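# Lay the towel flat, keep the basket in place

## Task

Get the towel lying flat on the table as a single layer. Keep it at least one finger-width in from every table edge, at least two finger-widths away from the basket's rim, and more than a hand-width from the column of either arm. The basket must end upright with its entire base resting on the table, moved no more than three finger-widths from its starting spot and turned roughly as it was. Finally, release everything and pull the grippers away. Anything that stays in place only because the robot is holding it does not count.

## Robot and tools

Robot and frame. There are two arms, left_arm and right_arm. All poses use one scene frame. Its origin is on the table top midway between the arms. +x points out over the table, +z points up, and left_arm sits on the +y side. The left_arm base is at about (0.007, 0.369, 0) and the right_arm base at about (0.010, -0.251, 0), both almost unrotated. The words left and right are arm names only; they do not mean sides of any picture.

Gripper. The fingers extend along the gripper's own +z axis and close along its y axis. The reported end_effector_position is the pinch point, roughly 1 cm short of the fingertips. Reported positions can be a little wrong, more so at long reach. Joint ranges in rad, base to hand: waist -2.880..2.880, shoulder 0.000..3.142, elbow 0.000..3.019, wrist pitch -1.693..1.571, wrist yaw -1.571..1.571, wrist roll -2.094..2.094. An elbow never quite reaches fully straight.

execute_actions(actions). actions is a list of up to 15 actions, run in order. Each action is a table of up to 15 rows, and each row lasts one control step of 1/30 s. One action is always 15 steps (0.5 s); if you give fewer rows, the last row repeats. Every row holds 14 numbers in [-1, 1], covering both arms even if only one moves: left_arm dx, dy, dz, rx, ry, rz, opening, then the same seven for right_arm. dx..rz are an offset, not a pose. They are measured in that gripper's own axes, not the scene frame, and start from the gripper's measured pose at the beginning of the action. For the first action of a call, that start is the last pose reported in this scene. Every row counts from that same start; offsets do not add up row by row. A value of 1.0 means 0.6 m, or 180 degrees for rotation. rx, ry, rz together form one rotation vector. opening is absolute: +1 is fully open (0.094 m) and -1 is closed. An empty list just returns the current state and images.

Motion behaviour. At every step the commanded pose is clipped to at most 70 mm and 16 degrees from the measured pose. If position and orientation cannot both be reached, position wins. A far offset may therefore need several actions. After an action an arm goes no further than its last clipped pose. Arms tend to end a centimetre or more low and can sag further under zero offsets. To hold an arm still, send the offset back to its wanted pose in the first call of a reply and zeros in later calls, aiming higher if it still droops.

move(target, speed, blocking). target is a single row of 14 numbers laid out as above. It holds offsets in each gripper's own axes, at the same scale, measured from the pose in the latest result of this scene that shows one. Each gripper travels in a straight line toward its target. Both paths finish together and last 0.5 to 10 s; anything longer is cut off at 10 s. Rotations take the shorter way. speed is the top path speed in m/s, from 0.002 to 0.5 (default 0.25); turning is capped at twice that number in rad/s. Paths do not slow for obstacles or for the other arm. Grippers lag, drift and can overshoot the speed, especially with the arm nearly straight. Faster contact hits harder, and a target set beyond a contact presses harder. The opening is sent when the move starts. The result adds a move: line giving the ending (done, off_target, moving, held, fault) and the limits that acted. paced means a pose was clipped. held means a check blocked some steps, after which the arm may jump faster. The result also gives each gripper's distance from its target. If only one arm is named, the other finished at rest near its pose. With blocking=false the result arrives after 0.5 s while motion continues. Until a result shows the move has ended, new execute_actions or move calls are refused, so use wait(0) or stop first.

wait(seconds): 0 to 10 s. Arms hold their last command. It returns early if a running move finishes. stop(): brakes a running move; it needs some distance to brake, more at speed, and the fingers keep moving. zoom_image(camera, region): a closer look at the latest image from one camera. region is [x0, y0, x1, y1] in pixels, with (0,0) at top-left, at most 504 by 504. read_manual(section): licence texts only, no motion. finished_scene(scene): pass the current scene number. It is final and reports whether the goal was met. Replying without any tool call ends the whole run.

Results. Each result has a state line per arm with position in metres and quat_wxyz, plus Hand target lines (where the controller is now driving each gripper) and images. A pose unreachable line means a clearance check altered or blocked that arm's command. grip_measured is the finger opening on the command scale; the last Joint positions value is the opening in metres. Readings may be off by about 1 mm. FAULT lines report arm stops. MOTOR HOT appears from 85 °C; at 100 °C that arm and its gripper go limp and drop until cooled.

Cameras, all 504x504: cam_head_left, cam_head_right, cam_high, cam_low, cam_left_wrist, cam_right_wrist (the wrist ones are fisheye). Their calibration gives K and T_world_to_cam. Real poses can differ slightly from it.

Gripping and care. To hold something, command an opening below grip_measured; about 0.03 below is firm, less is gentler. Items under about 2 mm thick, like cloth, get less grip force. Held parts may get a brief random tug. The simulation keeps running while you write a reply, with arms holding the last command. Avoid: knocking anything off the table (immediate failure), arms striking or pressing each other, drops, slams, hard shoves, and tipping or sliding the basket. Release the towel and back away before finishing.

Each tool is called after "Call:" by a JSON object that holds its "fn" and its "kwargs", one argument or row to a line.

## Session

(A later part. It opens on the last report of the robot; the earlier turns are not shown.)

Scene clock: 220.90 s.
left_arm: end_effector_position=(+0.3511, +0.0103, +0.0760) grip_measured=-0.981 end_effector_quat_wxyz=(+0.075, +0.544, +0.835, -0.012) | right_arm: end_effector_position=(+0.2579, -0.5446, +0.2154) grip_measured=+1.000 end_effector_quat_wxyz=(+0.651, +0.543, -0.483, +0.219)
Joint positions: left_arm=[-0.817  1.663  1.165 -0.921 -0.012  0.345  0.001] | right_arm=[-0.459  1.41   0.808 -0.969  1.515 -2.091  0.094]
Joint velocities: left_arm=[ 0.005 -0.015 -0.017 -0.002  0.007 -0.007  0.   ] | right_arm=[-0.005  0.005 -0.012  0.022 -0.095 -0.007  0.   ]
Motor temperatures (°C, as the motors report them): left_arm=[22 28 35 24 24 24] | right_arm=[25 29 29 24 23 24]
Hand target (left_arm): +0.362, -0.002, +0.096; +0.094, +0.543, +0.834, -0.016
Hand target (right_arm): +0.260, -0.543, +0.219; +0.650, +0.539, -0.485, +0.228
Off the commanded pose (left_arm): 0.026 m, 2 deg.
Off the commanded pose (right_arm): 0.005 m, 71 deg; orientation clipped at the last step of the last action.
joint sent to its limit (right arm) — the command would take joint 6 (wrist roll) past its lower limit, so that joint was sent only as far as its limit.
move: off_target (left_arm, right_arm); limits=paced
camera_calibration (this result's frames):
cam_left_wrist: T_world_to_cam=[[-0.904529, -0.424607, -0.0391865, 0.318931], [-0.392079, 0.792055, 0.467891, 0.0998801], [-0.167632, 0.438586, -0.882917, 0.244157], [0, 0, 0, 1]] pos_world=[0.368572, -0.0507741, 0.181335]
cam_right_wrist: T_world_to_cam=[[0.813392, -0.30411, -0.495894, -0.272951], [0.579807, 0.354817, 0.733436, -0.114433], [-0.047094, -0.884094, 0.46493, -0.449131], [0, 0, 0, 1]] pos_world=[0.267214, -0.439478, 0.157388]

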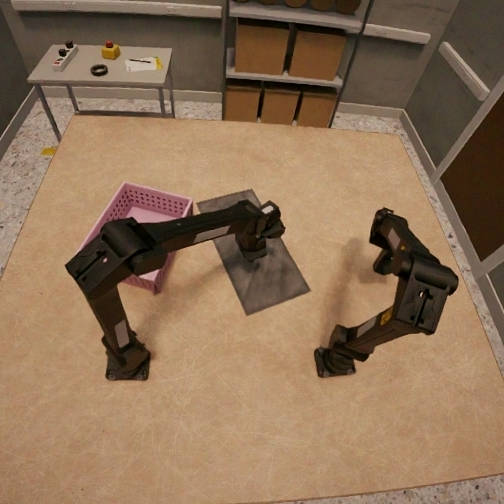

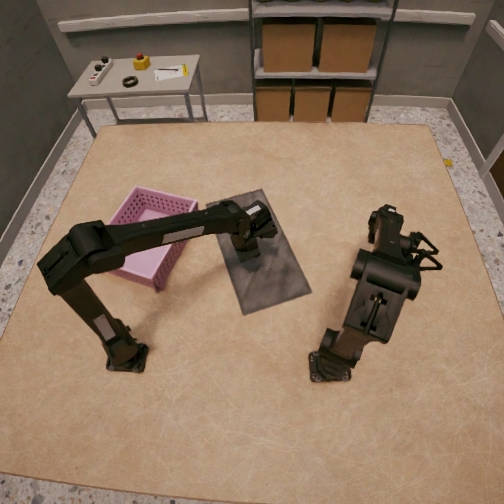

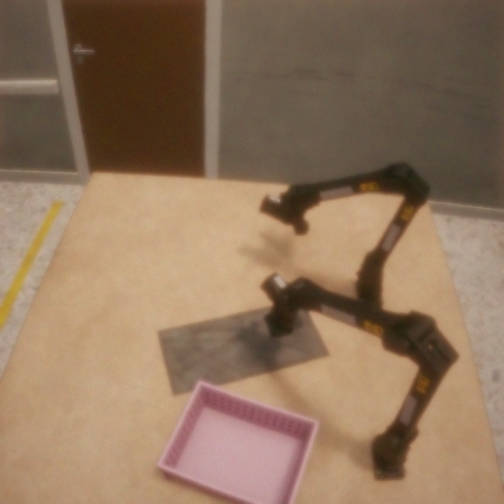

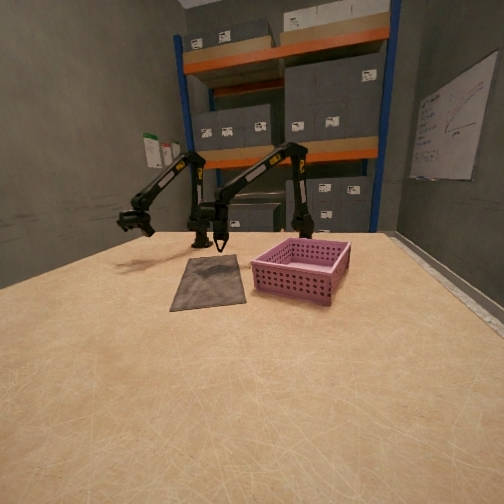

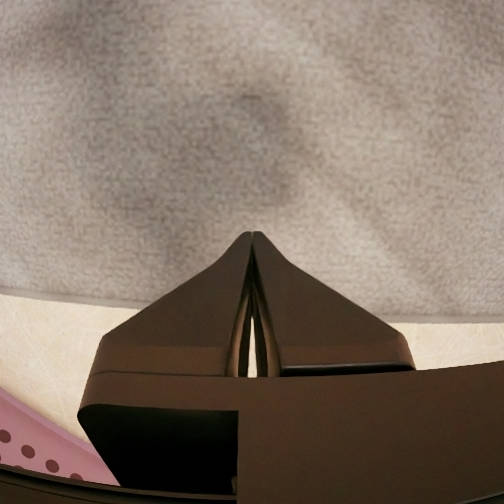

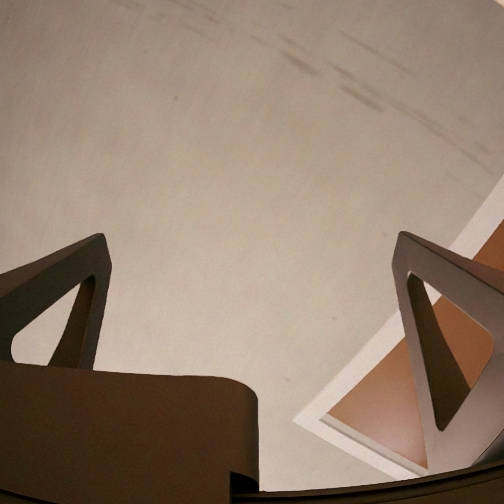

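Call:
{"fn": "move", "kwargs": {
  "target": [0.3,-0.3,-0.15,0,0,0,-1,0,0,0,0,0,0,1]
}}

Call:
{"fn": "zoom_image", "kwargs": {
  "camera": "cam_head_right",
  "region": [170,160,350,340]
}}

Call:
{"fn": "zoom_image", "kwargs": {
  "camera": "cam_high",
  "region": [130,260,370,440]
}}

Scene clock: 225.30 s.
left_arm: end_effector_position=(+0.1104, +0.1007, +0.1365) grip_measured=-0.981 end_effector_quat_wxyz=(+0.090, +0.548, +0.831, -0.022) | right_arm: end_effector_position=(+0.2579, -0.5446, +0.2153) grip_measured=+1.000 end_effector_quat_wxyz=(+0.651, +0.542, -0.484, +0.219)
Joint positions: left_arm=[-1.255  1.017  0.725 -1.109 -0.076 -0.076  0.001] | right_arm=[-0.459  1.41   0.808 -0.967  1.515 -2.091  0.094]
Joint velocities: left_arm=[-0.024 -0.015 -0.032  0.017 -0.095  0.037 -0.001] | right_arm=[-0.015 -0.015 -0.007 -0.002 -0.022 -0.022  0.   ]
Motor temperatures (°C, as the motors report them): left_arm=[22 28 36 24 24 24] | right_arm=[25 29 29 24 23 24]
Hand target (left_arm): +0.107, +0.107, +0.130; +0.078, +0.544, +0.835, -0.011
Hand target (right_arm): +0.258, -0.545, +0.215; +0.651, +0.543, -0.483, +0.218
Off the commanded pose (left_arm): 0.013 m, 2 deg.
Off the commanded pose (right_arm): 0.000 m, 0 deg.
move: off_target (left_arm)
camera_calibration (this result's frames):
cam_left_wrist: T_world_to_cam=[[-0.909121, -0.414867, -0.0372015, 0.141256], [-0.388231, 0.811605, 0.436547, -0.0924946], [-0.150916, 0.411317, -0.898912, 0.220656], [0, 0, 0, 1]] pos_world=[0.12581, 0.0429121, 0.243983]
cam_right_wrist: T_world_to_cam=[[0.813913, -0.304333, -0.494901, -0.273492], [0.579035, 0.355147, 0.733886, -0.114068], [-0.0475834, -0.883885, 0.465278, -0.448913], [0, 0, 0, 1]] pos_world=[0.267287, -0.43951, 0.157231]

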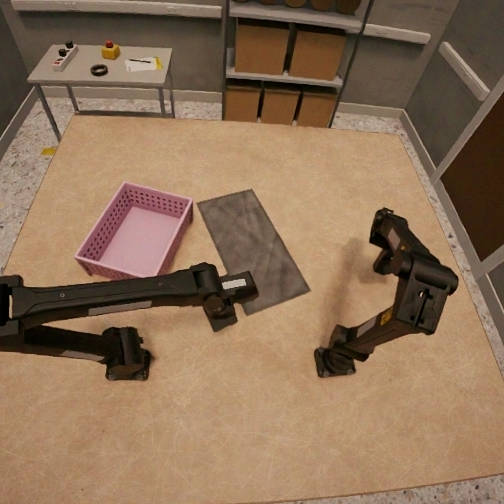

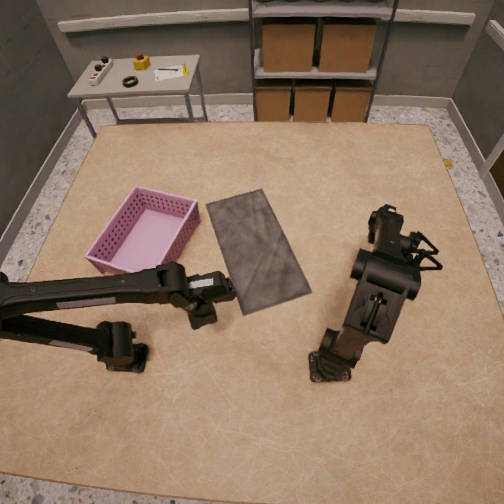

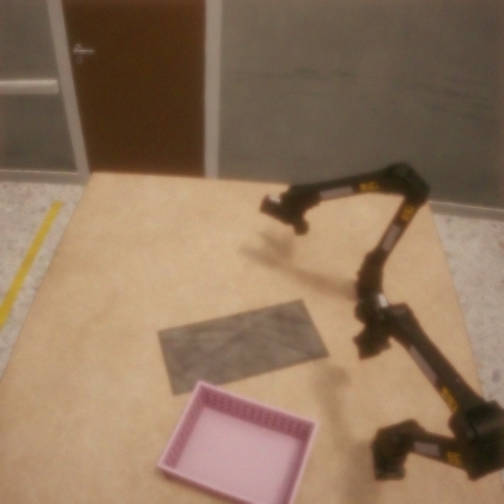

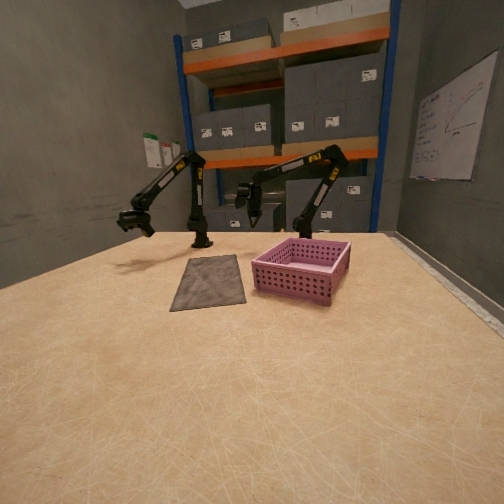

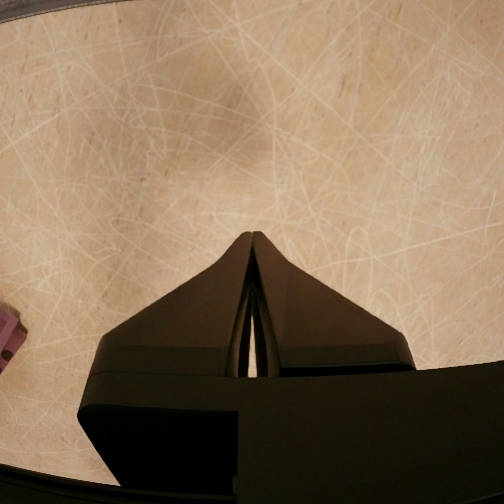

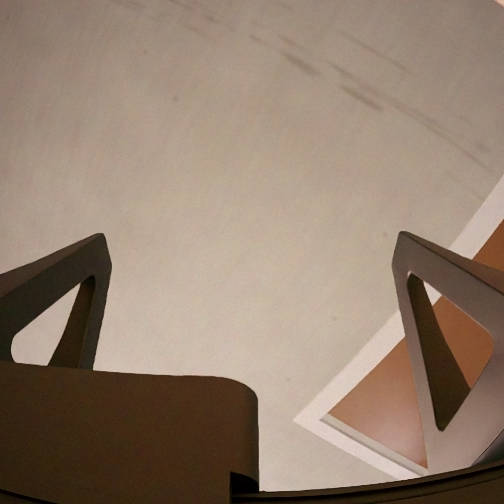

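Region (170, 160, 350, 340) of cam_head_right's 504x504 image, scaled by 2.800, with more detail than that image has.

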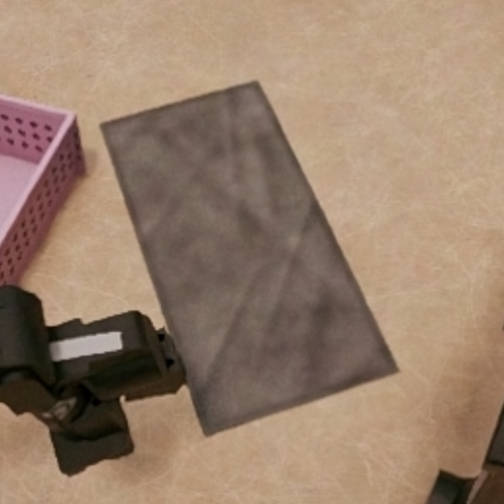

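Region (130, 260, 370, 440) of cam_high's 504x504 image, scaled by 2.100, with more detail than that image has; it fills the top 378 rows of this view, and the rest is white.

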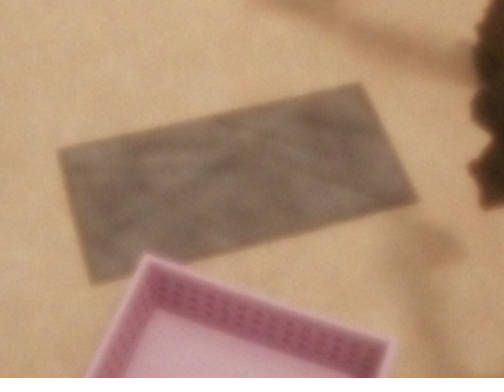

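Call:
{"fn": "move", "kwargs": {
  "target": [-0.32,0.46,0.13,0,0,0,-1,0,0,0,0,0,0,1]
}}

Call:
{"fn": "move", "kwargs": {
  "target": [0,0,0.14,0,0,0,-1,0,0,0,0,0,0,1],
  "speed": 0.08
}}

Call:
{"fn": "move", "kwargs": {
  "target": [-0.15,0,0.04,0,0,0,-1,0,0,0,0,0,0,1],
  "speed": 0.05
}}

Call:
{"fn": "move", "kwargs": {
  "target": [0.3,-0.45,-0.2,0,0,0,-1,0,0,0,0,0,0,1]
}}

Scene clock: 234.00 s.
left_arm: end_effector_position=(+0.4337, +0.0341, +0.0995) grip_measured=-0.981 end_effector_quat_wxyz=(+0.083, +0.543, +0.836, -0.022) | right_arm: end_effector_position=(+0.2579, -0.5446, +0.2153) grip_measured=+1.000 end_effector_quat_wxyz=(+0.651, +0.542, -0.484, +0.219)
Joint positions: left_arm=[-0.663  1.733  1.326 -0.993  0.03   0.493  0.001] | right_arm=[-0.459  1.41   0.808 -0.967  1.515 -2.091  0.094]
Joint velocities: left_arm=[-0.005 -0.005  0.007 -0.022  0.007 -0.022 -0.   ] | right_arm=[ 0.005  0.005 -0.007 -0.002  0.007 -0.066  0.   ]
Motor temperatures (°C, as the motors report them): left_arm=[22 27 36 24 24 24] | right_arm=[25 29 29 24 23 24]
Hand target (left_arm): +0.445, +0.029, +0.106; +0.087, +0.548, +0.832, -0.023
Hand target (right_arm): +0.258, -0.545, +0.215; +0.651, +0.542, -0.484, +0.219
Off the commanded pose (left_arm): 0.018 m, 1 deg.
Off the commanded pose (right_arm): 0.000 m, 0 deg.
move: off_target (left_arm)
camera_calibration (this result's frames):
cam_left_wrist: T_world_to_cam=[[-0.903753, -0.426995, -0.030083, 0.403539], [-0.394275, 0.803013, 0.446897, 0.105065], [-0.166666, 0.415746, -0.894079, 0.269722], [0, 0, 0, 1]] pos_world=[0.451078, -0.0241957, 0.206339]
cam_right_wrist: T_world_to_cam=[[0.813913, -0.304333, -0.494901, -0.273492], [0.579035, 0.355147, 0.733886, -0.114068], [-0.0475834, -0.883885, 0.465278, -0.448913], [0, 0, 0, 1]] pos_world=[0.267287, -0.43951, 0.157231]

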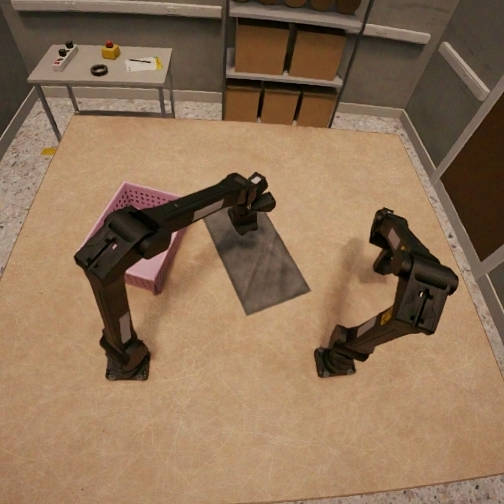

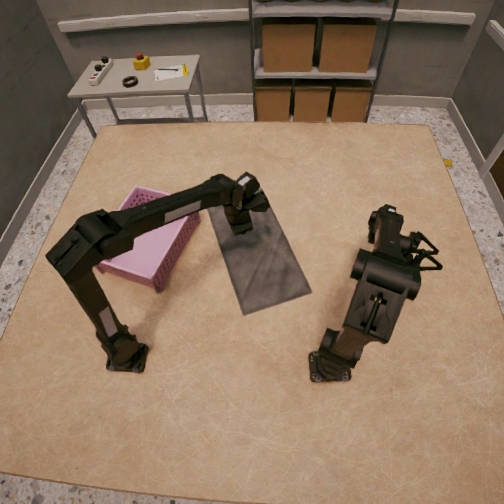

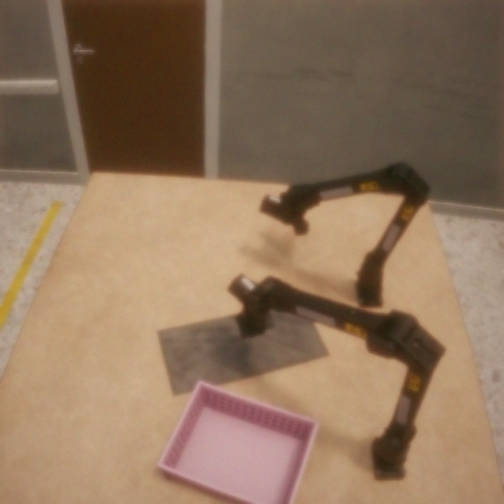

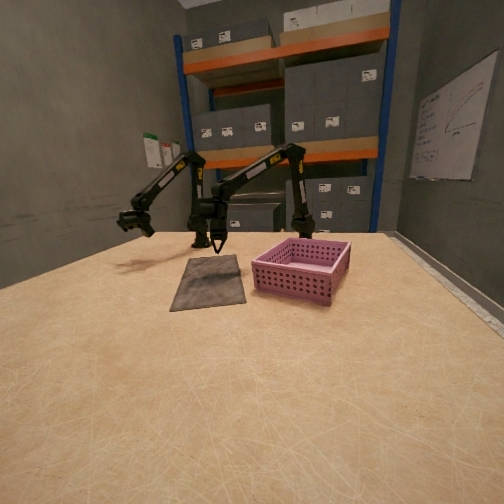

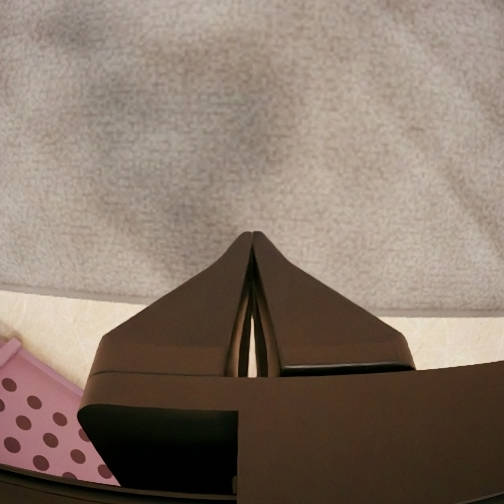

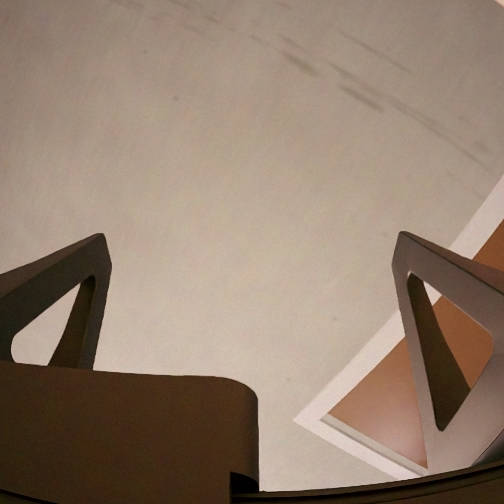

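Scene clock: 235.43 s.
left_arm: end_effector_position=(+0.4458, +0.0248, +0.0333) grip_measured=-0.981 end_effector_quat_wxyz=(+0.091, +0.542, +0.835, -0.022) | right_arm: end_effector_position=(+0.2579, -0.5446, +0.2153) grip_measured=+1.000 end_effector_quat_wxyz=(+0.651, +0.542, -0.484, +0.219)
Joint positions: left_arm=[-0.663  1.841  1.282 -0.826  0.03   0.493  0.001] | right_arm=[-0.459  1.41   0.808 -0.967  1.515 -2.091  0.094]
Joint velocities: left_arm=[-0.005 -0.005 -0.002  0.022 -0.022 -0.022  0.   ] | right_arm=[ 0.005 -0.005 -0.002 -0.007  0.037 -0.022  0.   ]
Motor temperatures (°C, as the motors report them): left_arm=[22 27 36 24 24 24] | right_arm=[25 29 29 24 23 24]
Hand target (left_arm): +0.442, +0.024, +0.017; +0.083, +0.542, +0.836, -0.022
Hand target (right_arm): +0.258, -0.545, +0.215; +0.651, +0.542, -0.484, +0.219
Off the commanded pose (left_arm): 0.017 m, 1 deg.
Off the commanded pose (right_arm): 0.000 m, 0 deg.
move: off_target (left_arm)
camera_calibration (this result's frames):
cam_left_wrist: T_world_to_cam=[[-0.903314, -0.427334, -0.0375508, 0.408556], [-0.399997, 0.80742, 0.433677, 0.149749], [-0.155005, 0.406766, -0.900286, 0.211682], [0, 0, 0, 1]] pos_world=[0.461765, -0.0324255, 0.140974]
cam_right_wrist: T_world_to_cam=[[0.813913, -0.304333, -0.494901, -0.273492], [0.579035, 0.355147, 0.733886, -0.114068], [-0.0475834, -0.883885, 0.465278, -0.448913], [0, 0, 0, 1]] pos_world=[0.267287, -0.43951, 0.157231]

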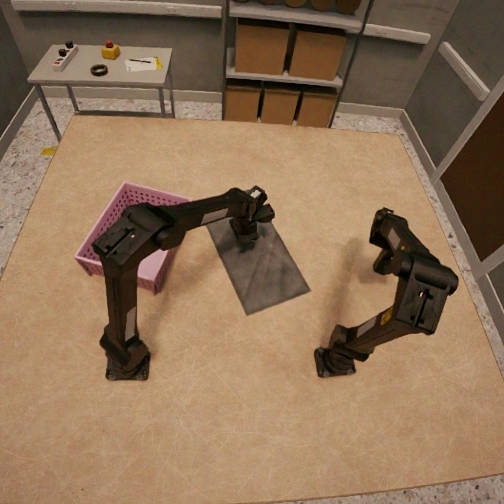

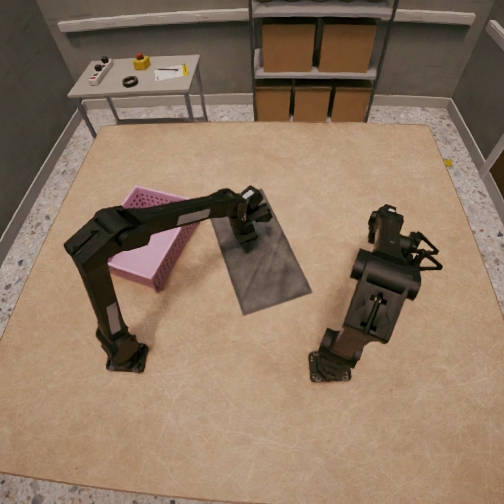

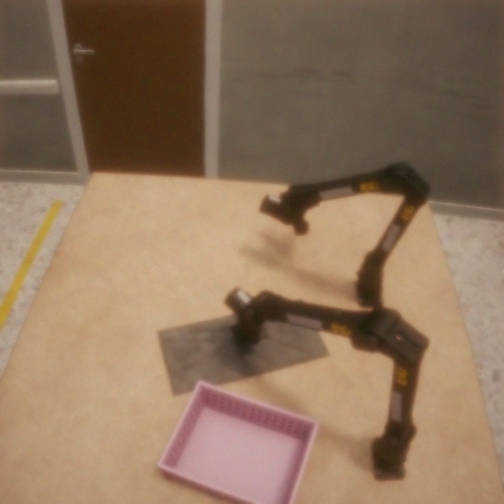

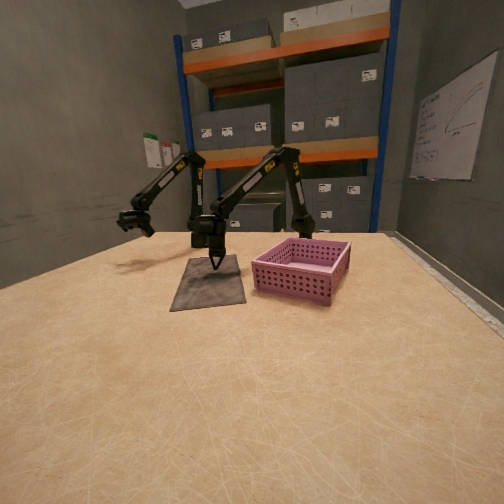

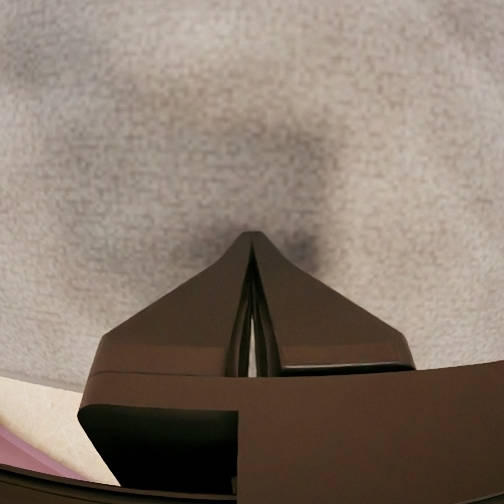

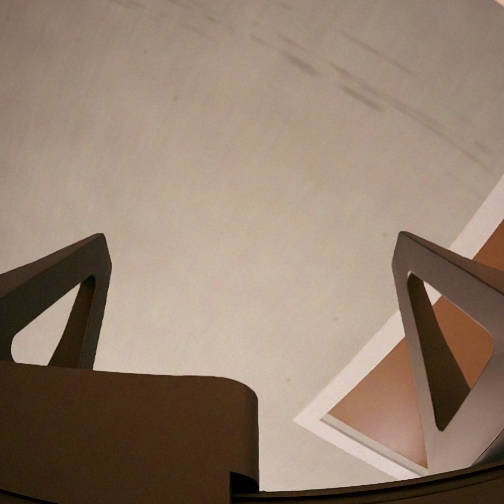

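Scene clock: 237.60 s.
left_arm: end_effector_position=(+0.4809, -0.0461, +0.0290) grip_measured=-0.981 end_effector_quat_wxyz=(+0.094, +0.544, +0.833, -0.023) | right_arm: end_effector_position=(+0.2579, -0.5446, +0.2153) grip_measured=+1.000 end_effector_quat_wxyz=(+0.651, +0.542, -0.484, +0.219)
Joint positions: left_arm=[-0.72   2.006  1.531 -0.902  0.021  0.441  0.001] | right_arm=[-0.459  1.41   0.808 -0.967  1.515 -2.091  0.094]
Joint velocities: left_arm=[-0.005 -0.005  0.007  0.012 -0.022  0.007  0.001] | right_arm=[-0.005 -0.005  0.002  0.007  0.022 -0.022  0.   ]
Motor temperatures (°C, as the motors report them): left_arm=[22 27 36 24 24 24] | right_arm=[25 29 29 24 23 24]
Hand target (left_arm): +0.485, -0.059, +0.026; +0.092, +0.542, +0.835, -0.022
Hand target (right_arm): +0.258, -0.545, +0.215; +0.651, +0.542, -0.484, +0.219
Off the commanded pose (left_arm): 0.014 m, 0 deg.
Off the commanded pose (right_arm): 0.000 m, 0 deg.
move: off_target (left_arm)
camera_calibration (this result's frames):
cam_left_wrist: T_world_to_cam=[[-0.905454, -0.422637, -0.0391335, 0.411103], [-0.397321, 0.811553, 0.42839, 0.221947], [-0.149294, 0.403436, -0.902746, 0.239276], [0, 0, 0, 1]] pos_world=[0.496141, -0.102907, 0.137014]
cam_right_wrist: T_world_to_cam=[[0.813913, -0.304333, -0.494901, -0.273492], [0.579035, 0.355147, 0.733886, -0.114068], [-0.0475834, -0.883885, 0.465278, -0.448913], [0, 0, 0, 1]] pos_world=[0.267287, -0.43951, 0.157231]

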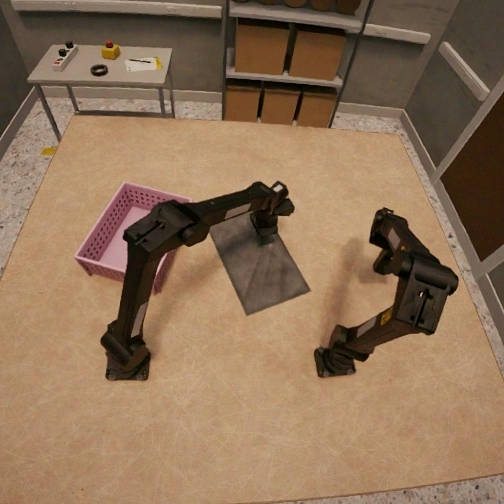

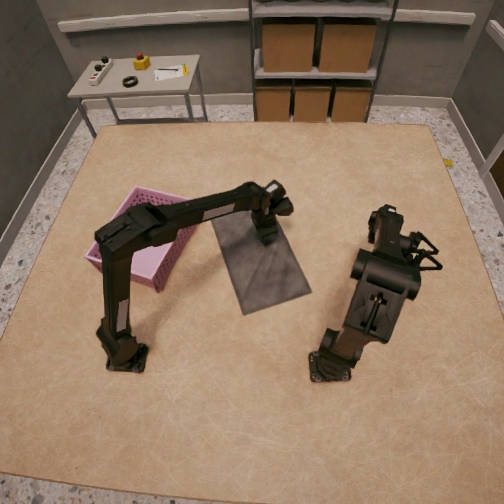

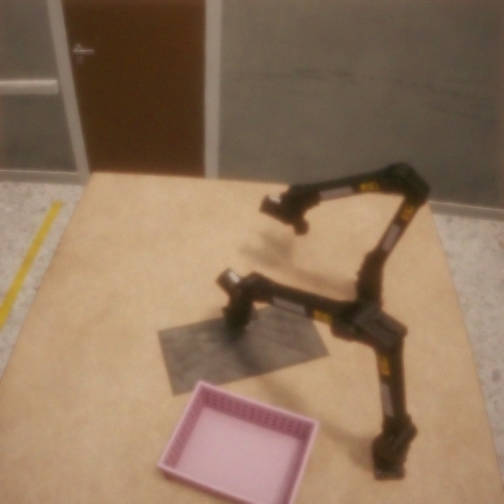

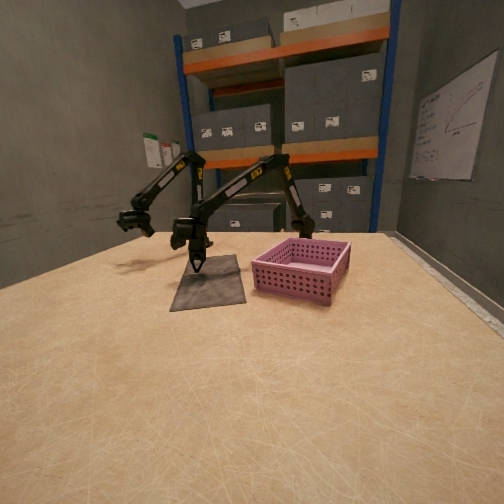

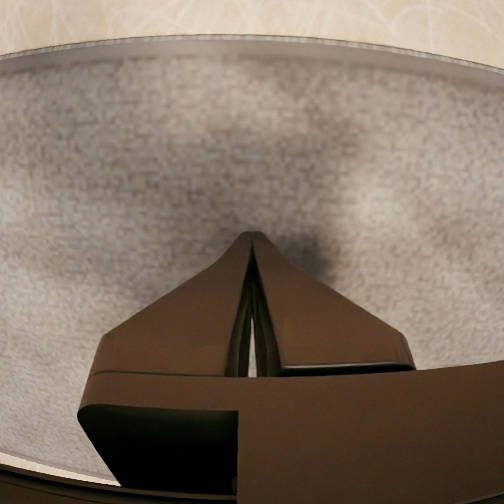

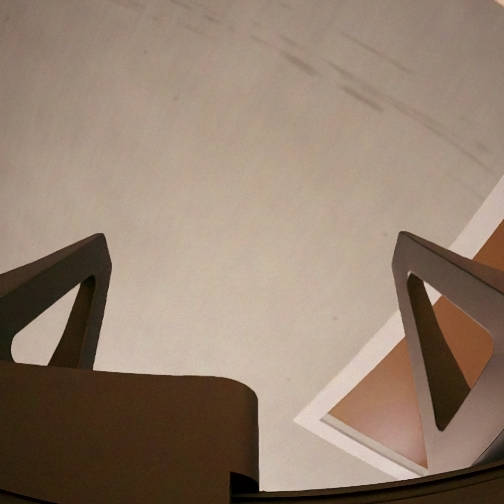

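Scene clock: 239.57 s.
left_arm: end_effector_position=(+0.1535, +0.0145, +0.1049) grip_measured=-0.981 end_effector_quat_wxyz=(+0.108, +0.550, +0.828, -0.032) | right_arm: end_effector_position=(+0.2579, -0.5446, +0.2153) grip_measured=+1.000 end_effector_quat_wxyz=(+0.651, +0.542, -0.484, +0.219)
Joint positions: left_arm=[-1.219  1.308  0.849 -0.898 -0.074 -0.031  0.001] | right_arm=[-0.459  1.41   0.808 -0.967  1.515 -2.091  0.094]
Joint velocities: left_arm=[-0.005 -0.005 -0.017  0.007 -0.007  0.022  0.   ] | right_arm=[-0.005 -0.005 -0.017  0.002 -0.037 -0.081  0.   ]
Motor temperatures (°C, as the motors report them): left_arm=[22 27 36 24 24 24] | right_arm=[25 29 29 24 23 24]
Hand target (left_arm): +0.150, +0.022, +0.099; +0.097, +0.544, +0.833, -0.023
Hand target (right_arm): +0.258, -0.545, +0.215; +0.651, +0.542, -0.484, +0.219
Off the commanded pose (left_arm): 0.013 m, 2 deg.
Off the commanded pose (right_arm): 0.000 m, 0 deg.
move: off_target (left_arm)
camera_calibration (this result's frames):
cam_left_wrist: T_world_to_cam=[[-0.911869, -0.408483, -0.0404617, 0.144185], [-0.389602, 0.830232, 0.398655, 0.0118878], [-0.129251, 0.379285, -0.916208, 0.233126], [0, 0, 0, 1]] pos_world=[0.166241, -0.039394, 0.214687]
cam_right_wrist: T_world_to_cam=[[0.813913, -0.304333, -0.494901, -0.273492], [0.579035, 0.355147, 0.733886, -0.114068], [-0.0475834, -0.883885, 0.465278, -0.448913], [0, 0, 0, 1]] pos_world=[0.267287, -0.43951, 0.157231]

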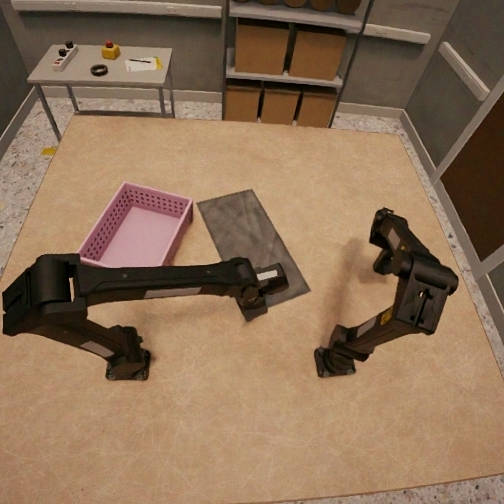

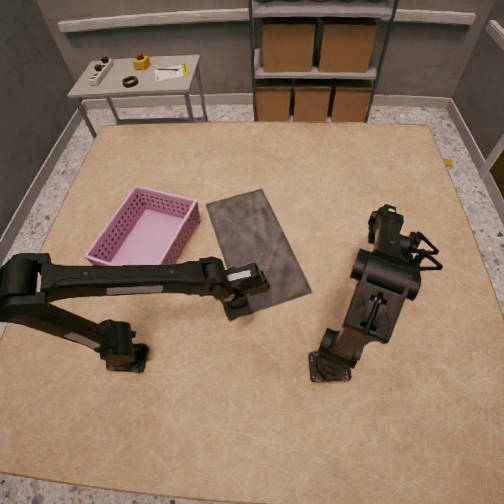

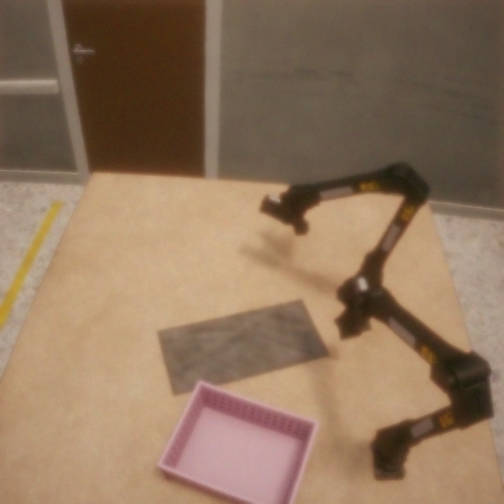

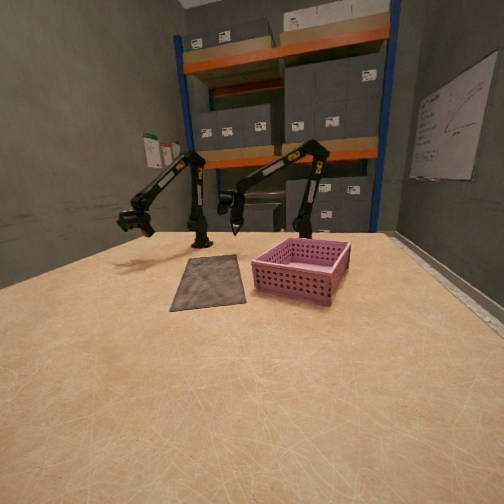

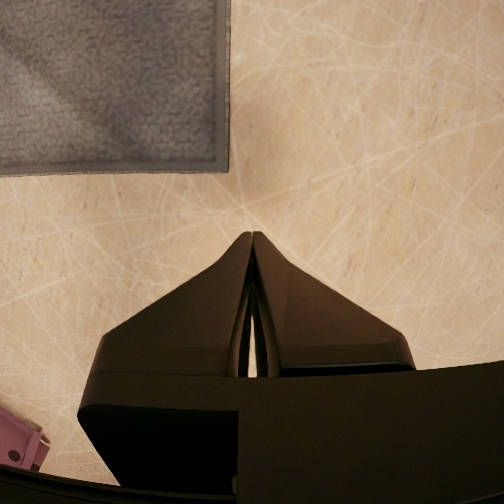

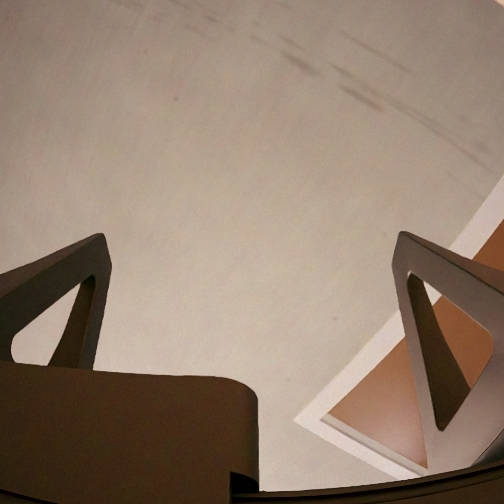

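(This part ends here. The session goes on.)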